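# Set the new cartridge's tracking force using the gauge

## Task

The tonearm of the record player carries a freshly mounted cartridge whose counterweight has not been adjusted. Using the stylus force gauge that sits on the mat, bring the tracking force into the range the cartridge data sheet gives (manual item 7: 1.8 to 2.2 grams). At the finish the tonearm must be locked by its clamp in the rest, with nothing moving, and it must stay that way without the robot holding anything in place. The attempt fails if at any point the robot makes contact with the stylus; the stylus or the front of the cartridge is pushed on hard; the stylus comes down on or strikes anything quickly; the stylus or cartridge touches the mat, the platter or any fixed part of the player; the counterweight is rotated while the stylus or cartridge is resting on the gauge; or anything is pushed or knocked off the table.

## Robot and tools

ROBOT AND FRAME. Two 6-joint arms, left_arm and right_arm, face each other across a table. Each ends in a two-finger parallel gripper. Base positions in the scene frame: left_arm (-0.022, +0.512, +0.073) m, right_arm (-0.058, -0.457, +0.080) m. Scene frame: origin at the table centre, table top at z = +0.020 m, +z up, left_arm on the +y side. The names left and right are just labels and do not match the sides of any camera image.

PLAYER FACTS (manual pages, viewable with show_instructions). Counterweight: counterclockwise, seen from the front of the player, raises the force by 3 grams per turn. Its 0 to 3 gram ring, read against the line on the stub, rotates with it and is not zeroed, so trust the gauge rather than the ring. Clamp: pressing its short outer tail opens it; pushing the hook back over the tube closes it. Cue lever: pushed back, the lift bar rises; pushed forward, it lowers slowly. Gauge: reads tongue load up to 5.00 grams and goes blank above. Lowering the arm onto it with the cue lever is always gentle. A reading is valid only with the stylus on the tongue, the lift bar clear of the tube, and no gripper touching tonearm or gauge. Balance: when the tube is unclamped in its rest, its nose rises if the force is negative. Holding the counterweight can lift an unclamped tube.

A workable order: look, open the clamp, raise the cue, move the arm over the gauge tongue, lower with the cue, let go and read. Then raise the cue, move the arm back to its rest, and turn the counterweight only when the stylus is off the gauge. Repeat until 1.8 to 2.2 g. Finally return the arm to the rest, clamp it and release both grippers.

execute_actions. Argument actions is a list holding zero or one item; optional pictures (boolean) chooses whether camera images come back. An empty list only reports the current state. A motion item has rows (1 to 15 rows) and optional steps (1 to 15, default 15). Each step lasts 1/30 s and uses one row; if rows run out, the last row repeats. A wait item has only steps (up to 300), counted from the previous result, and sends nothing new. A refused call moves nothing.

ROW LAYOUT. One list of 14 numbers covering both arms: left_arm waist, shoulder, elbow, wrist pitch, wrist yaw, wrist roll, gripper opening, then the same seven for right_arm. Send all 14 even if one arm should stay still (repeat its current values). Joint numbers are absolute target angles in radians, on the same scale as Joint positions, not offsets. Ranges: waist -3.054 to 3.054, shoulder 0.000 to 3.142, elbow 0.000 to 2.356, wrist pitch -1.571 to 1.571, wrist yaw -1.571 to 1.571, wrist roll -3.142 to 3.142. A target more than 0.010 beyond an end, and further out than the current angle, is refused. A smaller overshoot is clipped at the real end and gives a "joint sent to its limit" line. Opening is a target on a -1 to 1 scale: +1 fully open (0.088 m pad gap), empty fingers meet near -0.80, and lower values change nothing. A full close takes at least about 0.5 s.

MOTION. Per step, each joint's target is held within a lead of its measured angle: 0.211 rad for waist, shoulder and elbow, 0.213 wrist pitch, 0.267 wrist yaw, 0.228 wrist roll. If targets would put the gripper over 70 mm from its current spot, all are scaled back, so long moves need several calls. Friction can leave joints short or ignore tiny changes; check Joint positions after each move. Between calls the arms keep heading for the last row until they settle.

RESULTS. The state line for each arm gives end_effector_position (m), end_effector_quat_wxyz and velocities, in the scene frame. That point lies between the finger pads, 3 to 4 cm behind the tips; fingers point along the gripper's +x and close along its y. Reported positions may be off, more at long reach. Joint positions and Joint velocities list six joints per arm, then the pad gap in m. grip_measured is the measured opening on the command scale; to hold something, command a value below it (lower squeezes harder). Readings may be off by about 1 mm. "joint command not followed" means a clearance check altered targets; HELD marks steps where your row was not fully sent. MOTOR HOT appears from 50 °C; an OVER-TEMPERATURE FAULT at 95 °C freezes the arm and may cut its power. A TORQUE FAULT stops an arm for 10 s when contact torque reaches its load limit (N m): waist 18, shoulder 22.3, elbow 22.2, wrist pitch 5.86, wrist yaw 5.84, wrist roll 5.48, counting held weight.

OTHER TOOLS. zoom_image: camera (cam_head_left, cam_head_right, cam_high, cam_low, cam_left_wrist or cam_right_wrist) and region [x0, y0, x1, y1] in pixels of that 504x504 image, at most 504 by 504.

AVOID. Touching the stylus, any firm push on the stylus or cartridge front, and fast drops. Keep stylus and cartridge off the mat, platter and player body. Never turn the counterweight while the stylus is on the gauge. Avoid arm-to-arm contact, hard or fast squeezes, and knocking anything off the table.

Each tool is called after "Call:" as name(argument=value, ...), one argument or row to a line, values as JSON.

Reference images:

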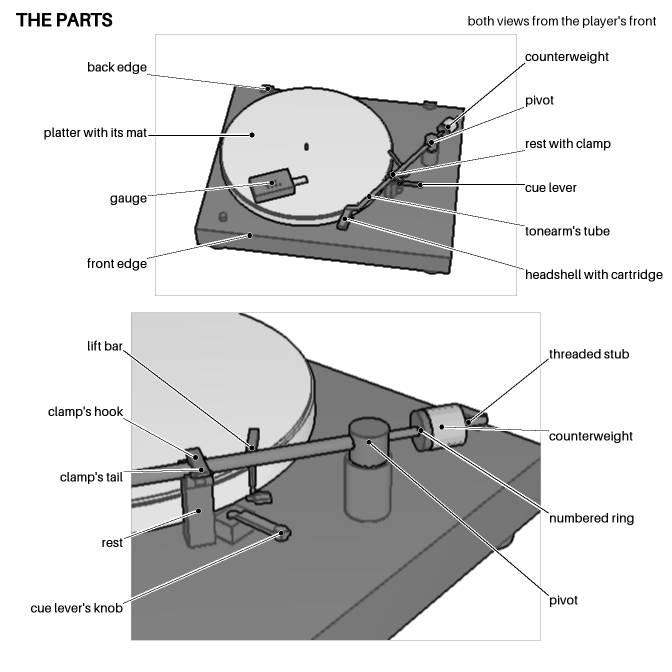

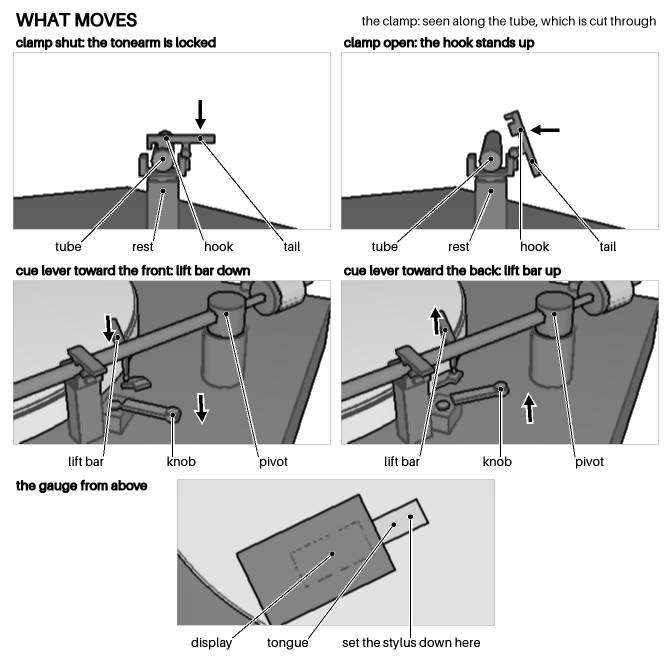

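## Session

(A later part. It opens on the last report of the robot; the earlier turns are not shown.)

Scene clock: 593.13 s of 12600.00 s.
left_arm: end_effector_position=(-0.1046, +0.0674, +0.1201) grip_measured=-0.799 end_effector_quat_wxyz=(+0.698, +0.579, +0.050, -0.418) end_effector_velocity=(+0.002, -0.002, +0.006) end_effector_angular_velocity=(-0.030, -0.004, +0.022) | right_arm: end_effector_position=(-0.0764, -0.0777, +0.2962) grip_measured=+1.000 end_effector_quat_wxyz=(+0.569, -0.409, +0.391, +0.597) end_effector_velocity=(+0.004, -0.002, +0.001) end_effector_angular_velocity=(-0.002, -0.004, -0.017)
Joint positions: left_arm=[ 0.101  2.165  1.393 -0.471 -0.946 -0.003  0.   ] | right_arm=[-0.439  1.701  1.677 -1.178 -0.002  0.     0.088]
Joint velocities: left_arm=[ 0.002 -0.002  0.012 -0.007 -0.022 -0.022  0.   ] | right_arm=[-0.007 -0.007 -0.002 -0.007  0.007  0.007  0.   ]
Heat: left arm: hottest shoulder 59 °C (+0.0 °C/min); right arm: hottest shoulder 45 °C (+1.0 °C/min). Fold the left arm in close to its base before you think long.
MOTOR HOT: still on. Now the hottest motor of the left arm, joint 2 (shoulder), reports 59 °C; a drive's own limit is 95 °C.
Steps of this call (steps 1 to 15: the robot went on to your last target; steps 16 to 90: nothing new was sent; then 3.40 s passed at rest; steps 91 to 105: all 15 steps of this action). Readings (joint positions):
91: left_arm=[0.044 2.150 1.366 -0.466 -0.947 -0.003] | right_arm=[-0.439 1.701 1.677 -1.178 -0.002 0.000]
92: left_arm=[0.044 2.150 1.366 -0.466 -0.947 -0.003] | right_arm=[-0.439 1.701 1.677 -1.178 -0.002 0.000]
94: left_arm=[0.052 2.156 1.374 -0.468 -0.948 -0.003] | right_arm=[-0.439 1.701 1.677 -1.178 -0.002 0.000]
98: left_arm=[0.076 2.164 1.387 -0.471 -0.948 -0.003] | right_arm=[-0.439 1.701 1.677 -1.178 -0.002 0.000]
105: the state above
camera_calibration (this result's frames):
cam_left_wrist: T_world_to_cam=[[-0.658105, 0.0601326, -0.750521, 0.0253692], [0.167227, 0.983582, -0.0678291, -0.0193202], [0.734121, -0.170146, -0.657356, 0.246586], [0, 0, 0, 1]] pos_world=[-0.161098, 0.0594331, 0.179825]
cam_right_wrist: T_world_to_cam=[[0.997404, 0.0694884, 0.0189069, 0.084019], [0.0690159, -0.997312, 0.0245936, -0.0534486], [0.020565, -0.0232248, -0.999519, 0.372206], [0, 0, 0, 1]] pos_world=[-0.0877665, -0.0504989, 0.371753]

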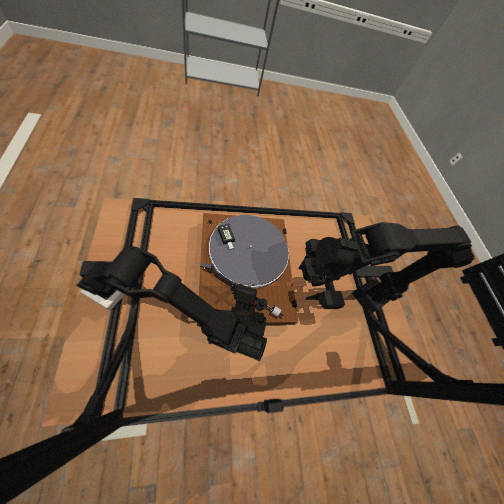

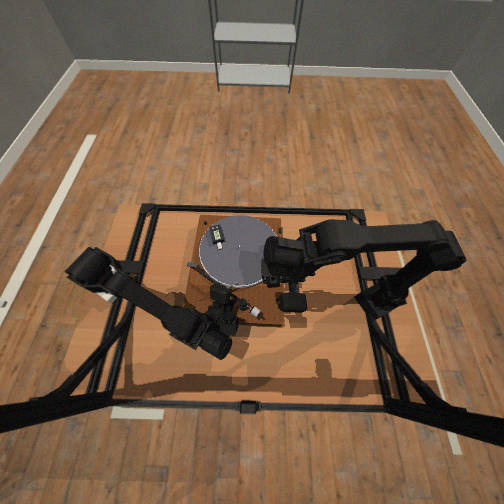

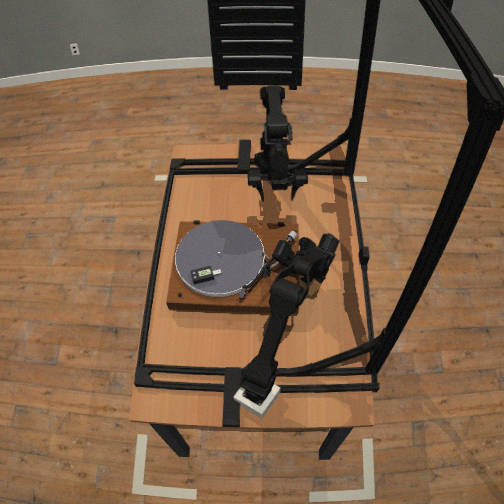

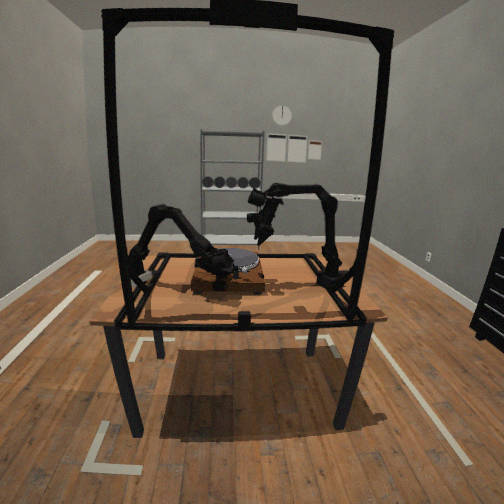

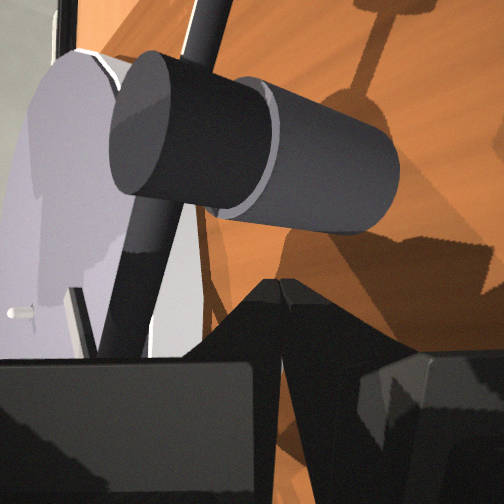

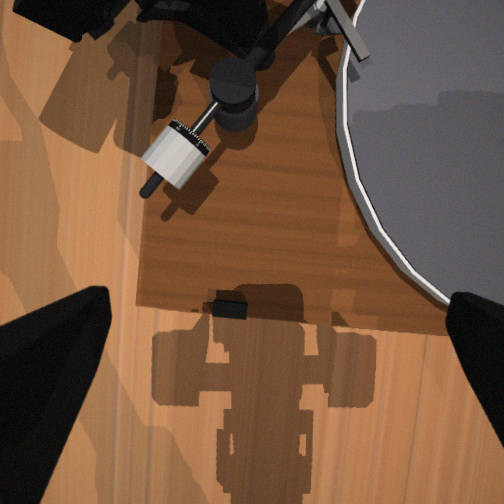

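Call:
execute_actions(
  actions=[
    {"rows":[[0.104,2.15,1.375,-0.466,-0.95,0,-0.9,-0.439,1.7,1.678,-1.178,0,0,1],[0.1,2.14,1.359,-0.46,-0.95,0,-0.9,-0.439,1.7,1.678,-1.178,0,0,1],[0.096,2.13,1.343,-0.454,-0.95,0,-0.9,-0.439,1.7,1.678,-1.178,0,0,1],[0.092,2.12,1.327,-0.448,-0.95,0,-0.9,-0.439,1.7,1.678,-1.178,0,0,1],[0.088,2.11,1.311,-0.442,-0.95,0,-0.9,-0.439,1.7,1.678,-1.178,0,0,1],[0.084,2.1,1.295,-0.436,-0.95,0,-0.9,-0.439,1.7,1.678,-1.178,0,0,1],[0.08,2.09,1.279,-0.43,-0.95,0,-0.9,-0.439,1.7,1.678,-1.178,0,0,1],[0.076,2.08,1.263,-0.424,-0.95,0,-0.9,-0.439,1.7,1.678,-1.178,0,0,1],[0.072,2.07,1.247,-0.418,-0.95,0,-0.9,-0.439,1.7,1.678,-1.178,0,0,1],[0.068,2.06,1.231,-0.412,-0.95,0,-0.9,-0.439,1.7,1.678,-1.178,0,0,1],[0.064,2.05,1.215,-0.406,-0.95,0,-0.9,-0.439,1.7,1.678,-1.178,0,0,1],[0.06,2.042,1.2,-0.4,-0.95,0,-0.9,-0.439,1.7,1.678,-1.178,0,0,1]],"steps":15},
  ],
)

Scene clock: 600.30 s of 12600.00 s.
left_arm: end_effector_position=(-0.1170, +0.0993, +0.1217) grip_measured=-0.799 end_effector_quat_wxyz=(+0.686, +0.575, +0.035, -0.444) end_effector_velocity=(+0.001, +0.031, -0.000) end_effector_angular_velocity=(+0.007, -0.014, -0.038) | right_arm: end_effector_position=(-0.0764, -0.0777, +0.2962) grip_measured=+1.000 end_effector_quat_wxyz=(+0.569, -0.409, +0.391, +0.597) end_effector_velocity=(-0.000, -0.002, -0.000) end_effector_angular_velocity=(-0.008, +0.004, +0.007)
Joint positions: left_arm=[ 0.041  2.059  1.229 -0.401 -0.937 -0.003  0.   ] | right_arm=[-0.439  1.701  1.677 -1.178 -0.002  0.     0.088]
Joint velocities: left_arm=[-0.037 -0.095 -0.154  0.051 -0.007  0.007  0.   ] | right_arm=[-0.002 -0.002 -0.002 -0.007 -0.007 -0.007  0.   ]
Heat: left arm: hottest shoulder 59 °C (-1.0 °C/min); right arm: hottest shoulder 45 °C (+1.0 °C/min). Fold the left arm in close to its base before you think long.
MOTOR HOT: still on. Now the hottest motor of the left arm, joint 2 (shoulder), reports 59 °C; a drive's own limit is 95 °C.
Steps of this call (steps 1 to 15: the robot went on to your last target; steps 16 to 90: nothing new was sent; then 3.67 s passed at rest; steps 91 to 105: all 15 steps of this action). Readings (joint positions):
91: left_arm=[0.101 2.165 1.394 -0.471 -0.946 -0.003] | right_arm=[-0.439 1.701 1.677 -1.178 -0.002 0.000]
92: left_arm=[0.101 2.164 1.390 -0.467 -0.946 -0.003] | right_arm=[-0.439 1.701 1.677 -1.178 -0.002 0.000]
94: left_arm=[0.097 2.154 1.374 -0.452 -0.943 -0.003] | right_arm=[-0.439 1.701 1.677 -1.178 -0.002 0.000]
98: left_arm=[0.074 2.117 1.319 -0.429 -0.937 -0.003] | right_arm=[-0.439 1.701 1.677 -1.178 -0.002 0.000]
105: the state above
camera_calibration (this result's frames):
cam_left_wrist: T_world_to_cam=[[-0.662817, 0.0964296, -0.742546, 0.0114146], [0.227282, 0.970795, -0.076807, -0.0391076], [0.713454, -0.219676, -0.665377, 0.265618], [0, 0, 0, 1]] pos_world=[-0.173052, 0.0952147, 0.182208]
cam_right_wrist: T_world_to_cam=[[0.997376, 0.0698432, 0.0190443, 0.0840038], [0.0693674, -0.997288, 0.0245959, -0.0534205], [0.0207105, -0.0232103, -0.999516, 0.372217], [0, 0, 0, 1]] pos_world=[-0.0877865, -0.0505035, 0.371751]

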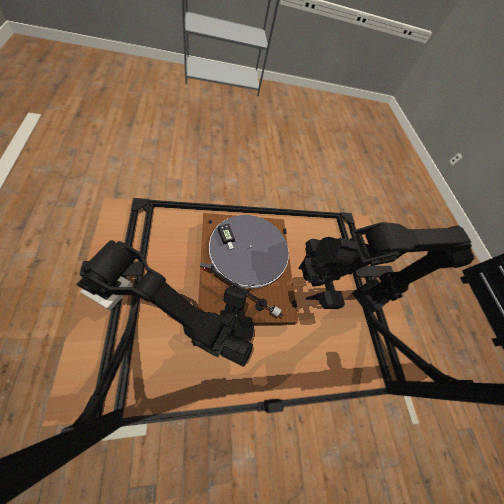

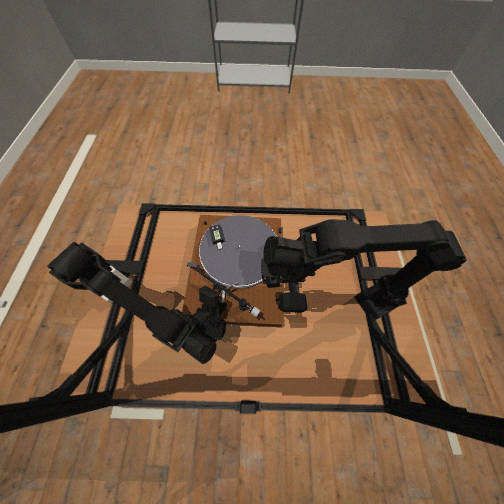

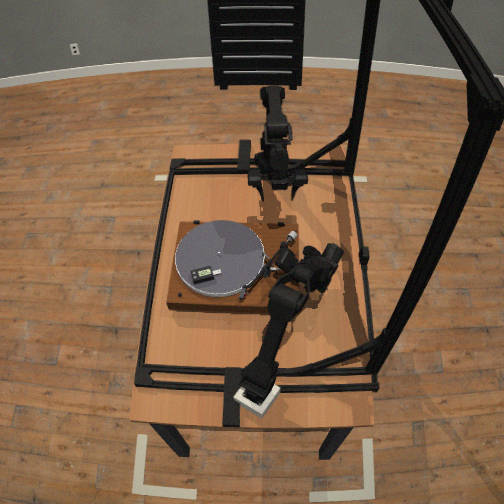

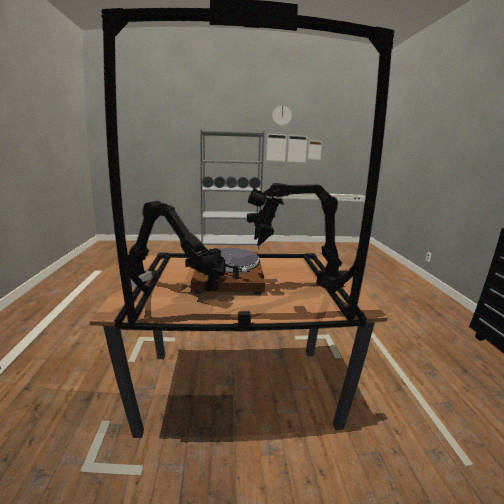

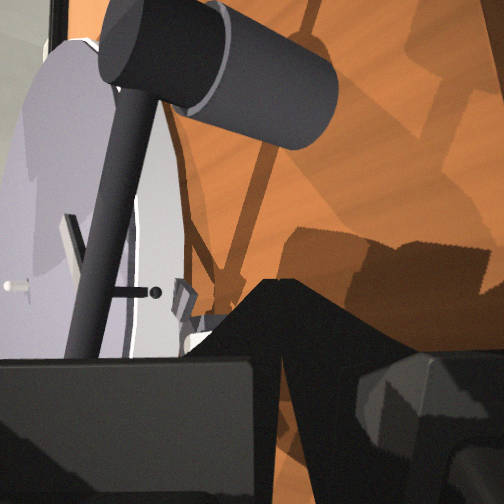

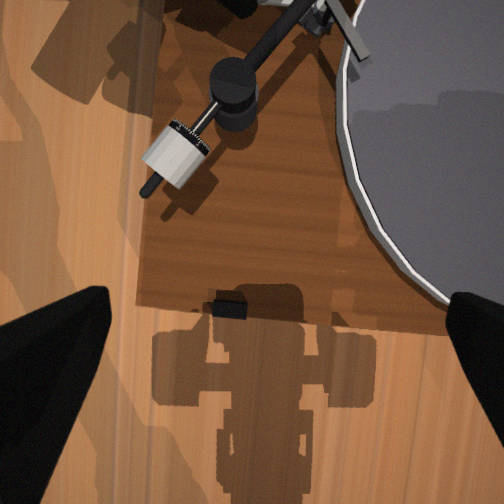

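Call:
execute_actions(
  actions=[
    {"rows":[[0.03,2.07,1.25,-0.41,-0.95,0,-0.9,-0.439,1.7,1.678,-1.178,0,0,1],[0.01,2.07,1.26,-0.42,-0.95,0,-0.9,-0.439,1.7,1.678,-1.178,0,0,1],[-0.01,2.07,1.28,-0.44,-0.95,0,-0.9,-0.439,1.7,1.678,-1.178,0,0,1],[-0.02,2.05,1.32,-0.48,-0.95,0,-0.9,-0.439,1.7,1.678,-1.178,0,0,1],[-0.02,2.03,1.38,-0.56,-0.95,0,-0.9,-0.439,1.7,1.678,-1.178,0,0,1],[-0.02,2.0,1.45,-0.66,-0.95,0,-0.9,-0.439,1.7,1.678,-1.178,0,0,1],[-0.02,1.97,1.52,-0.76,-0.95,0,-0.9,-0.439,1.7,1.678,-1.178,0,0,1]],"steps":15},
  ],
)

Call:
zoom_image(
  camera="cam_head_right",
  region=[180, 250, 290, 330],
)

Scene clock: 605.80 s of 12600.00 s.
left_arm: end_effector_position=(-0.1515, +0.0892, +0.2253) grip_measured=-0.799 end_effector_quat_wxyz=(+0.685, +0.560, +0.012, -0.466) end_effector_velocity=(+0.013, +0.020, -0.007) end_effector_angular_velocity=(+0.138, -0.100, -0.004) | right_arm: end_effector_position=(-0.0763, -0.0777, +0.2962) grip_measured=+1.000 end_effector_quat_wxyz=(+0.569, -0.409, +0.391, +0.597) end_effector_velocity=(-0.000, -0.002, -0.000) end_effector_angular_velocity=(-0.007, -0.001, +0.021)
Joint positions: left_arm=[-0.021  1.961  1.515 -0.745 -0.952 -0.003  0.   ] | right_arm=[-0.439  1.701  1.677 -1.178 -0.002  0.     0.088]
Joint velocities: left_arm=[-0.002 -0.002  0.002 -0.168 -0.007  0.007  0.   ] | right_arm=[-0.002 -0.002 -0.002 -0.007 -0.007 -0.022  0.   ]
Heat: left arm: hottest shoulder 60 °C (+0.0 °C/min); right arm: hottest shoulder 45 °C (+1.0 °C/min). Fold the left arm in close to its base before you think long.
MOTOR HOT: still on. Now the hottest motor of the left arm, joint 2 (shoulder), reports 60 °C; a drive's own limit is 95 °C.
Steps of this call (steps 1 to 15: the robot went on to your last target; steps 16 to 150: nothing new was sent; steps 151 to 165: all 15 steps of this action). Readings (joint positions):
151: left_arm=[0.040 2.053 1.222 -0.396 -0.938 -0.003] | right_arm=[-0.439 1.701 1.677 -1.178 -0.002 0.000]
152: left_arm=[0.037 2.054 1.228 -0.405 -0.945 -0.003] | right_arm=[-0.439 1.701 1.677 -1.178 -0.002 0.000]
154: left_arm=[0.023 2.057 1.251 -0.437 -0.949 -0.002] | right_arm=[-0.439 1.701 1.677 -1.178 -0.002 0.000]
158: left_arm=[-0.014 2.039 1.401 -0.631 -0.946 -0.002] | right_arm=[-0.439 1.701 1.677 -1.178 -0.002 0.000]
165: the state above
camera_calibration (this result's frames):
cam_left_wrist: T_world_to_cam=[[-0.662868, 0.103484, -0.74155, 0.0655041], [0.28088, 0.952441, -0.118163, 0.00561476], [0.694055, -0.286613, -0.660409, 0.358872], [0, 0, 0, 1]] pos_world=[-0.207234, 0.0907311, 0.286241]
cam_right_wrist: T_world_to_cam=[[0.997403, 0.0694627, 0.0190443, 0.0838316], [0.0689869, -0.997314, 0.0245959, -0.0534547], [0.0207017, -0.0232182, -0.999516, 0.372213], [0, 0, 0, 1]] pos_world=[-0.0876316, -0.0504922, 0.371751]

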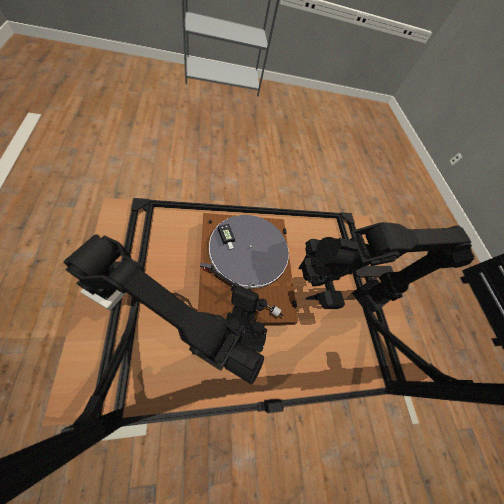

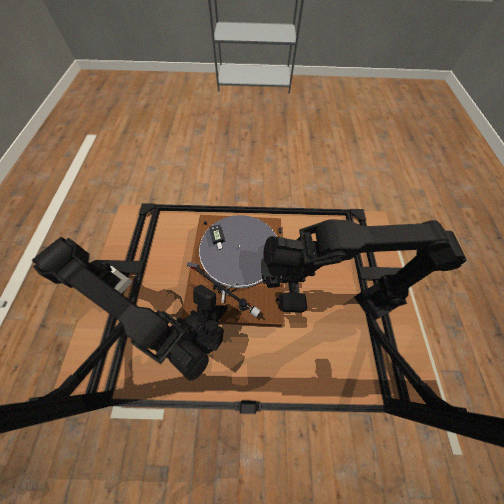

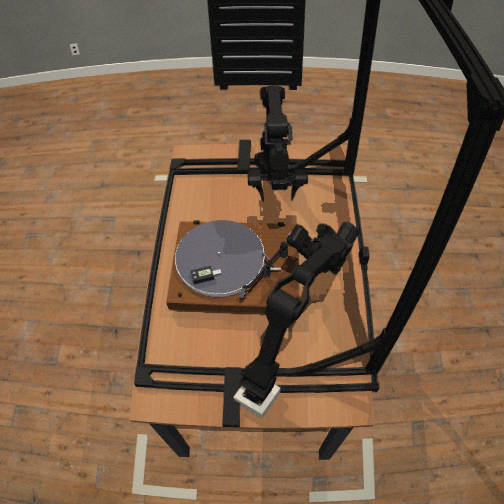

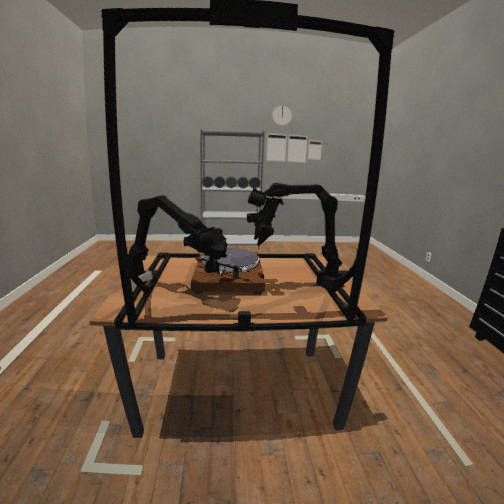

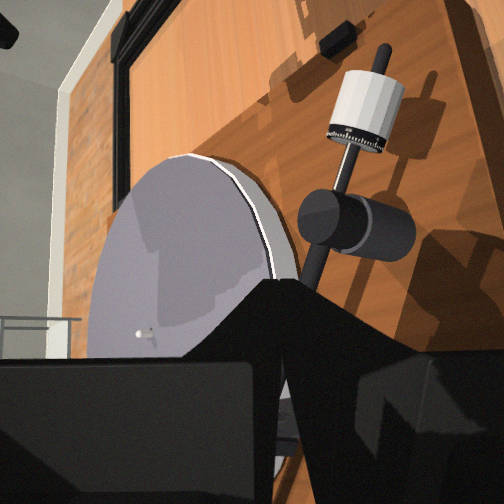

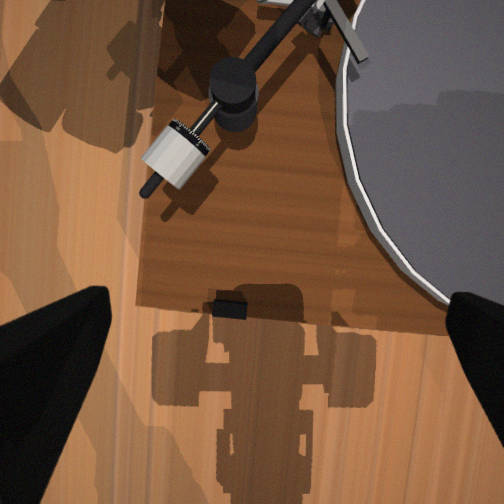

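Region (180, 250, 290, 330) of cam_head_right's 504x504 image, scaled by 4.582, with more detail than that image has; it fills the top 367 rows of this view, and the rest is white.

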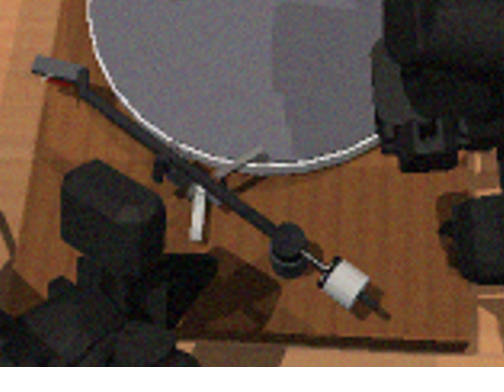

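Call:
execute_actions(
  actions=[
    {"rows":[[0.0,1.93,1.45,-0.74,-0.95,0,-0.9,-0.439,1.7,1.678,-1.178,0,0,1],[0.01,1.89,1.38,-0.72,-0.95,0,-0.9,-0.439,1.7,1.678,-1.178,0,0,1],[0.02,1.85,1.31,-0.7,-0.95,0,-0.9,-0.439,1.7,1.678,-1.178,0,0,1],[0.03,1.81,1.24,-0.68,-0.95,0,-0.9,-0.439,1.7,1.678,-1.178,0,0,1],[0.035,1.785,1.19,-0.66,-0.95,0,-0.9,-0.439,1.7,1.678,-1.178,0,0,1]],"steps":15},
  ],
  pictures=false,
)

Call:
execute_actions(
  actions=[
    {"rows":[[0.04,1.785,1.165,-0.635,-0.95,0,-0.9,-0.439,1.7,1.678,-1.178,0,0,1],[0.045,1.785,1.14,-0.61,-0.95,0,-0.9,-0.439,1.7,1.678,-1.178,0,0,1],[0.05,1.785,1.115,-0.585,-0.95,0,-0.9,-0.439,1.7,1.678,-1.178,0,0,1],[0.0534,1.785,1.095,-0.563,-0.95,0,-0.9,-0.439,1.7,1.678,-1.178,0,0,1]],"steps":15},
  ],
)

Scene clock: 615.20 s of 12600.00 s.
left_arm: end_effector_position=(-0.0969, +0.1357, +0.1983) grip_measured=-0.799 end_effector_quat_wxyz=(+0.681, +0.587, +0.030, -0.437) end_effector_velocity=(+0.003, +0.004, +0.004) end_effector_angular_velocity=(-0.016, +0.019, +0.004) | right_arm: end_effector_position=(-0.0763, -0.0777, +0.2962) grip_measured=+1.000 end_effector_quat_wxyz=(+0.569, -0.409, +0.391, +0.597) end_effector_velocity=(-0.000, -0.002, -0.000) end_effector_angular_velocity=(-0.007, -0.001, +0.021)
Joint positions: left_arm=[ 0.036  1.798  1.202 -0.663 -0.95  -0.002  0.   ] | right_arm=[-0.439  1.701  1.677 -1.178 -0.002  0.     0.088]
Joint velocities: left_arm=[ 0.002 -0.032 -0.022  0.007  0.007 -0.007  0.   ] | right_arm=[-0.002 -0.002 -0.002 -0.007 -0.007 -0.022  0.   ]
Heat: left arm: hottest shoulder 59 °C (-2.0 °C/min); right arm: hottest shoulder 45 °C (+1.0 °C/min). Fold the left arm in close to its base before you think long.
MOTOR HOT: still on. Now the hottest motor of the left arm, joint 2 (shoulder), reports 59 °C; a drive's own limit is 95 °C.
Steps of this call (steps 1 to 30: the robot went on to your last target; steps 31 to 220: nothing new was sent; then 1.57 s passed at rest; steps 221 to 235: all 15 steps of this action). Readings (joint positions):
221: left_arm=[-0.020 1.964 1.507 -0.752 -0.950 -0.003] | right_arm=[-0.439 1.701 1.677 -1.178 -0.002 0.000]
222: left_arm=[-0.017 1.950 1.481 -0.738 -0.950 -0.003] | right_arm=[-0.439 1.701 1.677 -1.178 -0.002 0.000]
224: left_arm=[-0.003 1.898 1.386 -0.716 -0.950 -0.003] | right_arm=[-0.439 1.701 1.677 -1.178 -0.002 0.000]
228: left_arm=[0.033 1.816 1.233 -0.680 -0.950 -0.003] | right_arm=[-0.439 1.701 1.677 -1.178 -0.002 0.000]
235: the state above

Scene clock: 615.70 s of 12600.00 s.
left_arm: end_effector_position=(-0.0867, +0.1433, +0.1782) grip_measured=-0.799 end_effector_quat_wxyz=(+0.686, +0.584, +0.034, -0.433) end_effector_velocity=(+0.001, +0.003, -0.001) end_effector_angular_velocity=(-0.006, +0.000, +0.012) | right_arm: end_effector_position=(-0.0763, -0.0777, +0.2962) grip_measured=+1.000 end_effector_quat_wxyz=(+0.569, -0.409, +0.391, +0.597) end_effector_velocity=(-0.000, +0.001, +0.001) end_effector_angular_velocity=(+0.007, +0.005, +0.007)
Joint positions: left_arm=[ 0.051  1.79   1.104 -0.566 -0.95  -0.002  0.   ] | right_arm=[-0.439  1.701  1.677 -1.178 -0.002  0.     0.088]
Joint velocities: left_arm=[-0.002 -0.002 -0.007 -0.007 -0.007 -0.022  0.   ] | right_arm=[-0.002 -0.002 -0.002  0.007 -0.007 -0.007  0.   ]
Heat: left arm: hottest shoulder 59 °C (-2.0 °C/min); right arm: hottest shoulder 45 °C (+1.0 °C/min). Fold the left arm in close to its base before you think long.
MOTOR HOT: still on. Now the hottest motor of the left arm, joint 2 (shoulder), reports 59 °C; a drive's own limit is 95 °C.
Steps of this call (steps 1 to 15: all 15 steps of this action). Readings (joint positions):
1: left_arm=[0.036 1.796 1.197 -0.656 -0.950 -0.003] | right_arm=[-0.439 1.701 1.677 -1.178 -0.002 0.000]
2: left_arm=[0.036 1.794 1.188 -0.642 -0.950 -0.003] | right_arm=[-0.439 1.701 1.677 -1.178 -0.002 0.000]
4: left_arm=[0.039 1.790 1.155 -0.608 -0.950 -0.003] | right_arm=[-0.439 1.701 1.677 -1.178 -0.002 0.000]
8: left_arm=[0.049 1.790 1.109 -0.579 -0.950 -0.003] | right_arm=[-0.439 1.701 1.677 -1.178 -0.002 0.000]
15: the state above
camera_calibration (this result's frames):
cam_left_wrist: T_world_to_cam=[[-0.647983, 0.0972768, -0.755417, 0.0726283], [0.215432, 0.974718, -0.059277, -0.0891071], [0.730552, -0.201151, -0.652558, 0.287797], [0, 0, 0, 1]] pos_world=[-0.143992, 0.13768, 0.237387]
cam_right_wrist: T_world_to_cam=[[0.997403, 0.0694627, 0.0190443, 0.0838316], [0.0689869, -0.997314, 0.0245959, -0.0534547], [0.0207017, -0.0232182, -0.999516, 0.372213], [0, 0, 0, 1]] pos_world=[-0.0876316, -0.0504922, 0.371751]

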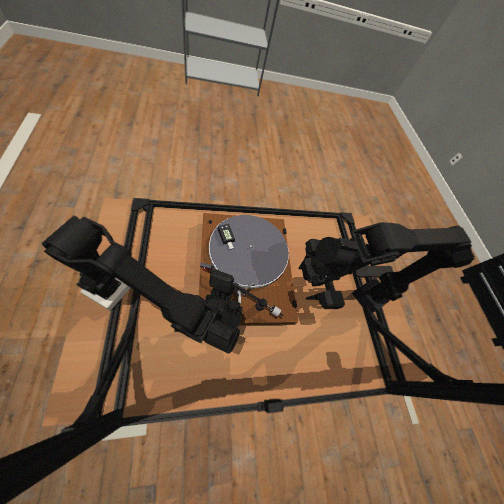

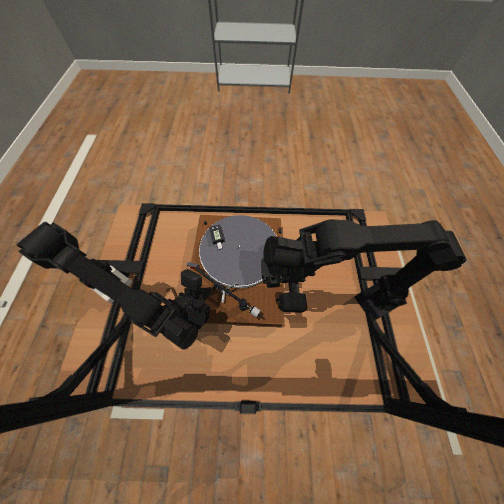

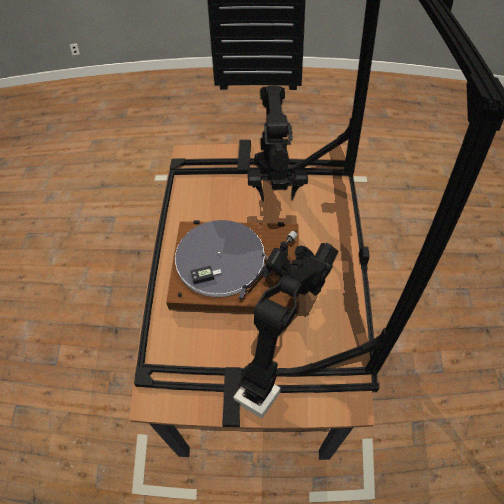

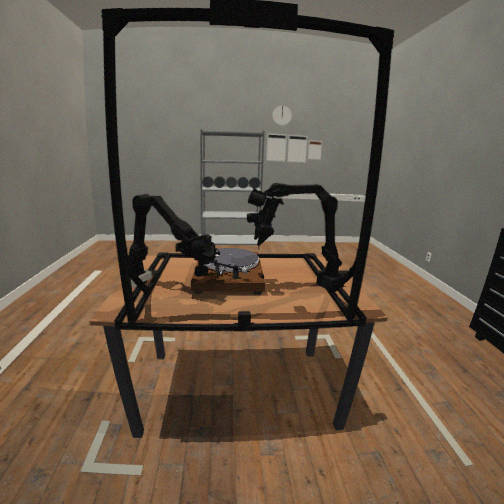

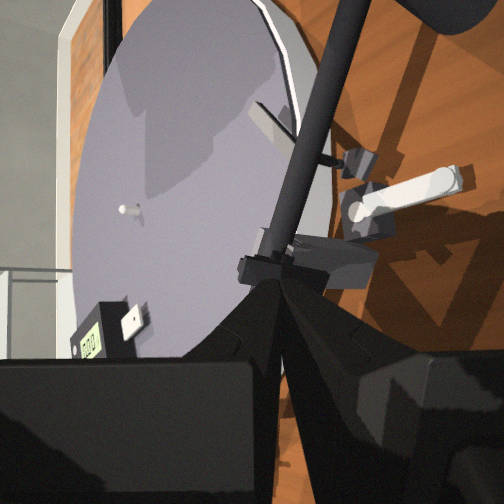

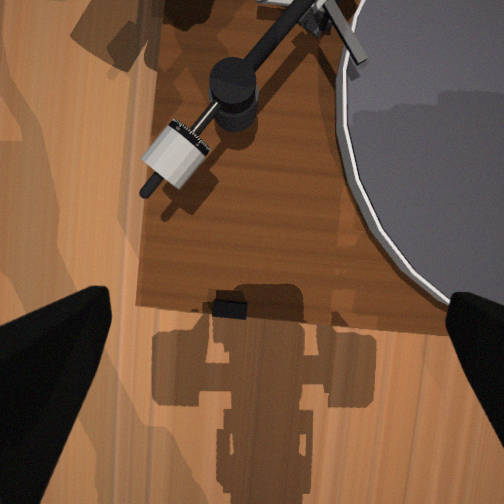

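Call:
execute_actions(
  actions=[
    {"rows":[[0.06,1.8,1.115,-0.564,-0.95,0,-0.9,-0.439,1.7,1.678,-1.178,0,0,1],[0.067,1.805,1.121,-0.566,-0.95,0,-0.9,-0.439,1.7,1.678,-1.178,0,0,1],[0.074,1.81,1.127,-0.567,-0.95,0,-0.9,-0.439,1.7,1.678,-1.178,0,0,1],[0.081,1.815,1.133,-0.568,-0.95,0,-0.9,-0.439,1.7,1.678,-1.178,0,0,1],[0.088,1.82,1.139,-0.57,-0.95,0,-0.9,-0.439,1.7,1.678,-1.178,0,0,1],[0.095,1.825,1.145,-0.571,-0.95,0,-0.9,-0.439,1.7,1.678,-1.178,0,0,1],[0.102,1.83,1.151,-0.572,-0.95,0,-0.9,-0.439,1.7,1.678,-1.178,0,0,1],[0.109,1.835,1.157,-0.574,-0.95,0,-0.9,-0.439,1.7,1.678,-1.178,0,0,1],[0.116,1.84,1.163,-0.575,-0.95,0,-0.9,-0.439,1.7,1.678,-1.178,0,0,1],[0.123,1.845,1.169,-0.576,-0.95,0,-0.9,-0.439,1.7,1.678,-1.178,0,0,1],[0.128,1.849,1.175,-0.577,-0.95,0,-0.9,-0.439,1.7,1.678,-1.178,0,0,1]],"steps":15},
  ],
)

Scene clock: 621.80 s of 12600.00 s.
left_arm: end_effector_position=(-0.0664, +0.1281, +0.1770) grip_measured=-0.799 end_effector_quat_wxyz=(+0.700, +0.583, +0.055, -0.408) end_effector_velocity=(+0.018, -0.008, -0.003) end_effector_angular_velocity=(+0.012, -0.012, +0.058) | right_arm: end_effector_position=(-0.0763, -0.0777, +0.2962) grip_measured=+1.000 end_effector_quat_wxyz=(+0.569, -0.409, +0.391, +0.597) end_effector_velocity=(+0.000, -0.005, -0.002) end_effector_angular_velocity=(-0.022, +0.003, +0.007)
Joint positions: left_arm=[ 0.12   1.838  1.16  -0.576 -0.95  -0.002  0.   ] | right_arm=[-0.439  1.701  1.677 -1.178 -0.002  0.     0.088]
Joint velocities: left_arm=[ 0.051  0.037  0.037 -0.022 -0.007 -0.007  0.   ] | right_arm=[-0.002 -0.002 -0.002 -0.022 -0.007 -0.007  0.   ]
Heat: left arm: hottest shoulder 59 °C (-2.0 °C/min); right arm: hottest shoulder 45 °C (+1.0 °C/min). Fold the left arm in close to its base before you think long.
MOTOR HOT: still on. Now the hottest motor of the left arm, joint 2 (shoulder), reports 59 °C; a drive's own limit is 95 °C.
Steps of this call (steps 1 to 15: the robot went on to your last target; steps 16 to 90: nothing new was sent; then 2.60 s passed at rest; steps 91 to 105: all 15 steps of this action). Readings (joint positions):
91: left_arm=[0.051 1.790 1.104 -0.565 -0.950 -0.002] | right_arm=[-0.439 1.701 1.677 -1.178 -0.002 0.000]
92: left_arm=[0.053 1.790 1.104 -0.565 -0.950 -0.002] | right_arm=[-0.439 1.701 1.677 -1.178 -0.002 0.000]
94: left_arm=[0.061 1.795 1.109 -0.565 -0.950 -0.002] | right_arm=[-0.439 1.701 1.677 -1.178 -0.002 0.000]
98: left_arm=[0.088 1.815 1.131 -0.569 -0.950 -0.002] | right_arm=[-0.439 1.701 1.677 -1.178 -0.002 0.000]
105: the state above
camera_calibration (this result's frames):
cam_left_wrist: T_world_to_cam=[[-0.652805, 0.0528738, -0.755678, 0.091717], [0.147322, 0.987376, -0.0581816, -0.0850028], [0.743062, -0.14931, -0.652354, 0.263244], [0, 0, 0, 1]] pos_world=[-0.123211, 0.118385, 0.236091]
cam_right_wrist: T_world_to_cam=[[0.997403, 0.0694627, 0.0190443, 0.0838316], [0.0689869, -0.997314, 0.0245959, -0.0534547], [0.0207017, -0.0232182, -0.999516, 0.372213], [0, 0, 0, 1]] pos_world=[-0.0876316, -0.0504922, 0.371751]

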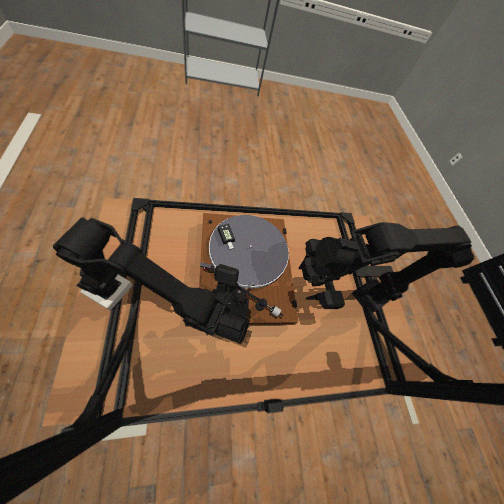

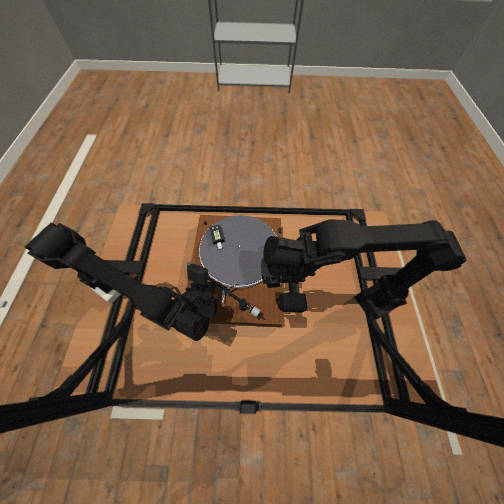

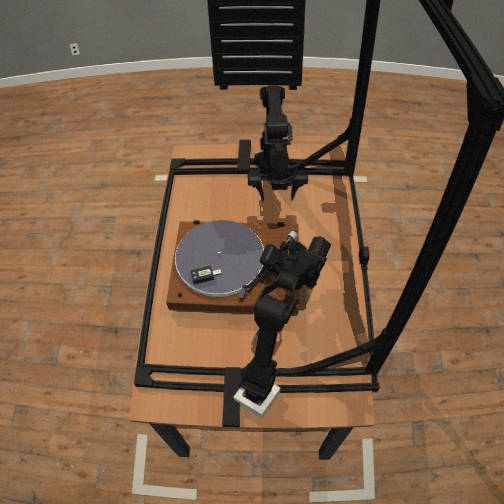

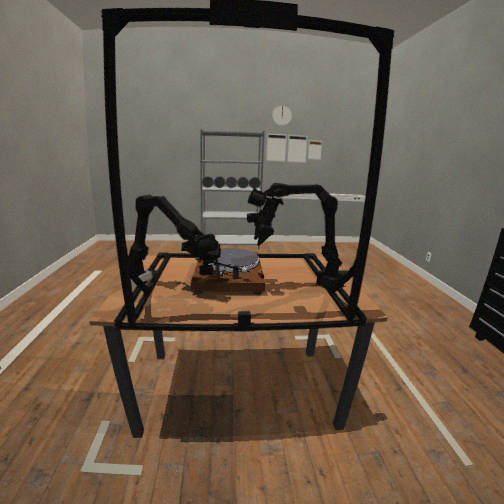

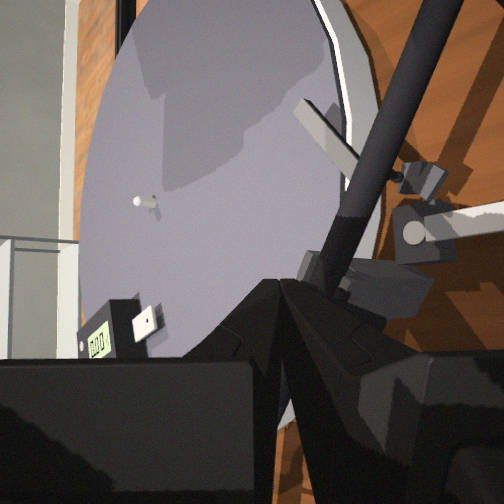

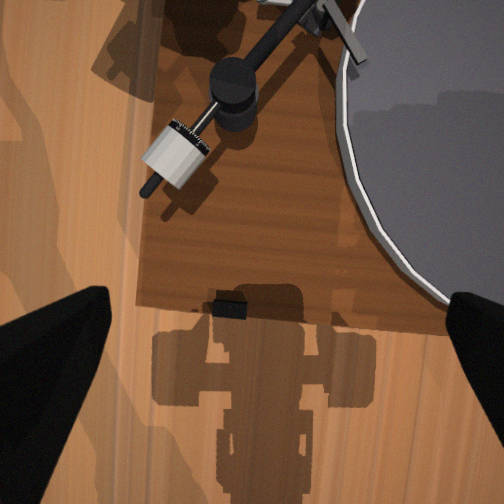

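Lift up and back to see.

Call:
execute_actions(
  actions=[
    {"rows":[[0.125,1.845,1.2,-0.6,-0.95,0,-0.9,-0.439,1.7,1.678,-1.178,0,0,1],[0.12,1.84,1.23,-0.63,-0.95,0,-0.9,-0.439,1.7,1.678,-1.178,0,0,1],[0.1,1.82,1.22,-0.64,-0.95,0,-0.9,-0.439,1.7,1.678,-1.178,0,0,1],[0.08,1.8,1.2,-0.65,-0.95,0,-0.9,-0.439,1.7,1.678,-1.178,0,0,1],[0.06,1.78,1.18,-0.65,-0.95,0,-0.9,-0.439,1.7,1.678,-1.178,0,0,1],[0.04,1.76,1.16,-0.65,-0.95,0,-0.9,-0.439,1.7,1.678,-1.178,0,0,1]],"steps":15},
  ],
)

Scene clock: 625.37 s of 12600.00 s.
left_arm: end_effector_position=(-0.0928, +0.1405, +0.1998) grip_measured=-0.799 end_effector_quat_wxyz=(+0.685, +0.582, +0.031, -0.437) end_effector_velocity=(+0.006, +0.011, -0.011) end_effector_angular_velocity=(+0.054, -0.040, -0.004) | right_arm: end_effector_position=(-0.0764, -0.0777, +0.2962) grip_measured=+1.000 end_effector_quat_wxyz=(+0.569, -0.409, +0.391, +0.597) end_effector_velocity=(+0.002, -0.005, -0.002) end_effector_angular_velocity=(-0.022, -0.005, -0.012)
Joint positions: left_arm=[ 0.04   1.77   1.171 -0.648 -0.95  -0.002  0.   ] | right_arm=[-0.439  1.701  1.677 -1.178 -0.001  0.     0.088]
Joint velocities: left_arm=[-0.002 -0.002 -0.042 -0.022 -0.007  0.007  0.   ] | right_arm=[-0.002 -0.002 -0.002 -0.022  0.007  0.007  0.   ]
Heat: left arm: hottest shoulder 58 °C (-2.0 °C/min); right arm: hottest shoulder 45 °C (+1.0 °C/min). Fold the left arm in close to its base before you think long.
MOTOR HOT: still on. Now the hottest motor of the left arm, joint 2 (shoulder), reports 58 °C; a drive's own limit is 95 °C.
Steps of this call (steps 1 to 15: the robot went on to your last target; steps 16 to 90: nothing new was sent; then 0.07 s passed at rest; steps 91 to 105: all 15 steps of this action). Readings (joint positions):
91: left_arm=[0.125 1.841 1.168 -0.583 -0.950 -0.002] | right_arm=[-0.439 1.701 1.677 -1.178 -0.001 0.000]
92: left_arm=[0.125 1.841 1.179 -0.598 -0.950 -0.002] | right_arm=[-0.439 1.701 1.677 -1.178 -0.001 0.000]
94: left_arm=[0.118 1.836 1.192 -0.617 -0.949 -0.002] | right_arm=[-0.439 1.701 1.677 -1.178 -0.001 0.000]
98: left_arm=[0.060 1.788 1.180 -0.642 -0.949 -0.002] | right_arm=[-0.439 1.701 1.677 -1.178 -0.001 0.000]
105: the state above
camera_calibration (this result's frames):
cam_left_wrist: T_world_to_cam=[[-0.648859, 0.100934, -0.754185, 0.0843811], [0.226038, 0.971988, -0.0643878, -0.081322], [0.72656, -0.212253, -0.653498, 0.307134], [0, 0, 0, 1]] pos_world=[-0.150018, 0.135717, 0.259114]
cam_right_wrist: T_world_to_cam=[[0.997379, 0.0697057, 0.0194, 0.0838306], [0.0692215, -0.997298, 0.0246037, -0.053436], [0.0210626, -0.0231963, -0.999509, 0.372242], [0, 0, 0, 1]] pos_world=[-0.0877523, -0.0505004, 0.371748]

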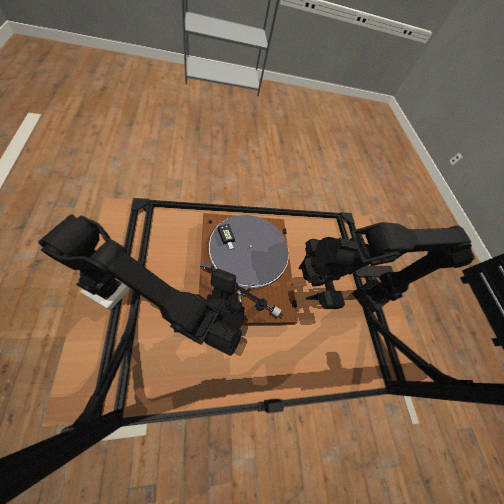

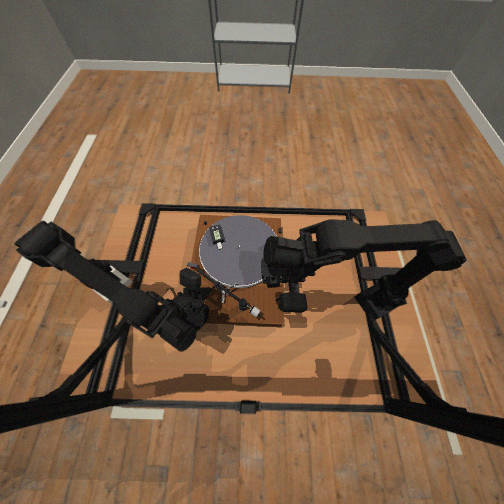

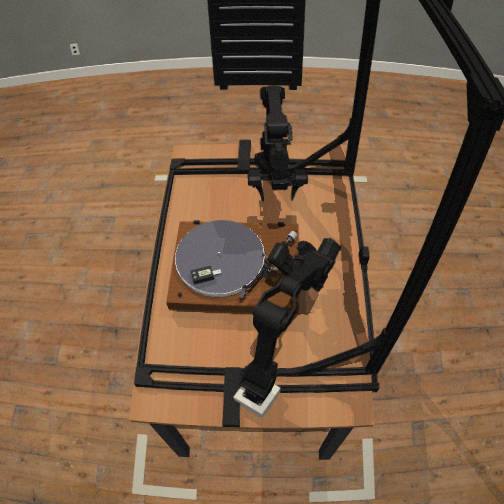

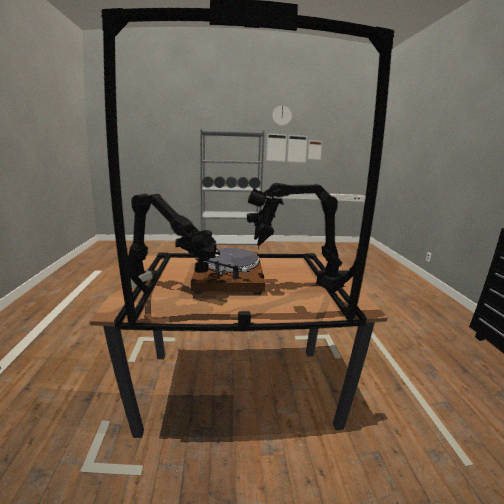

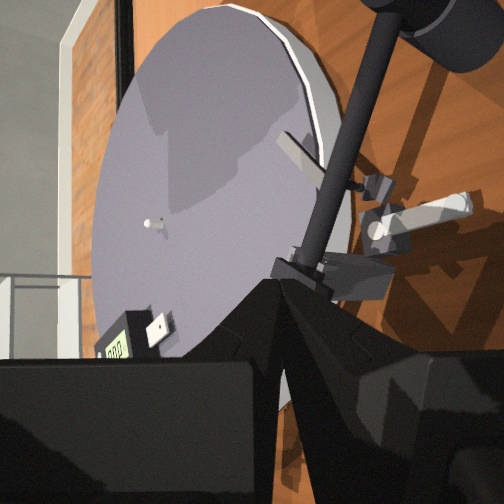

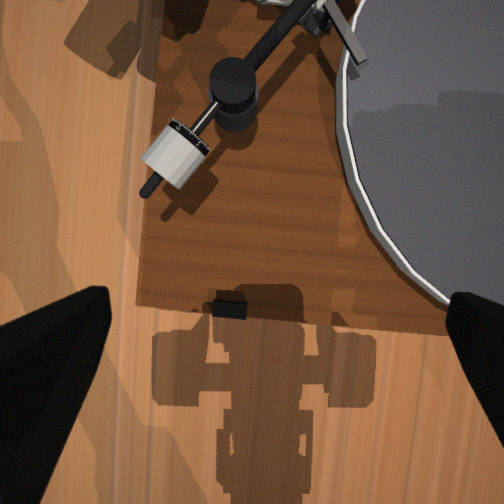

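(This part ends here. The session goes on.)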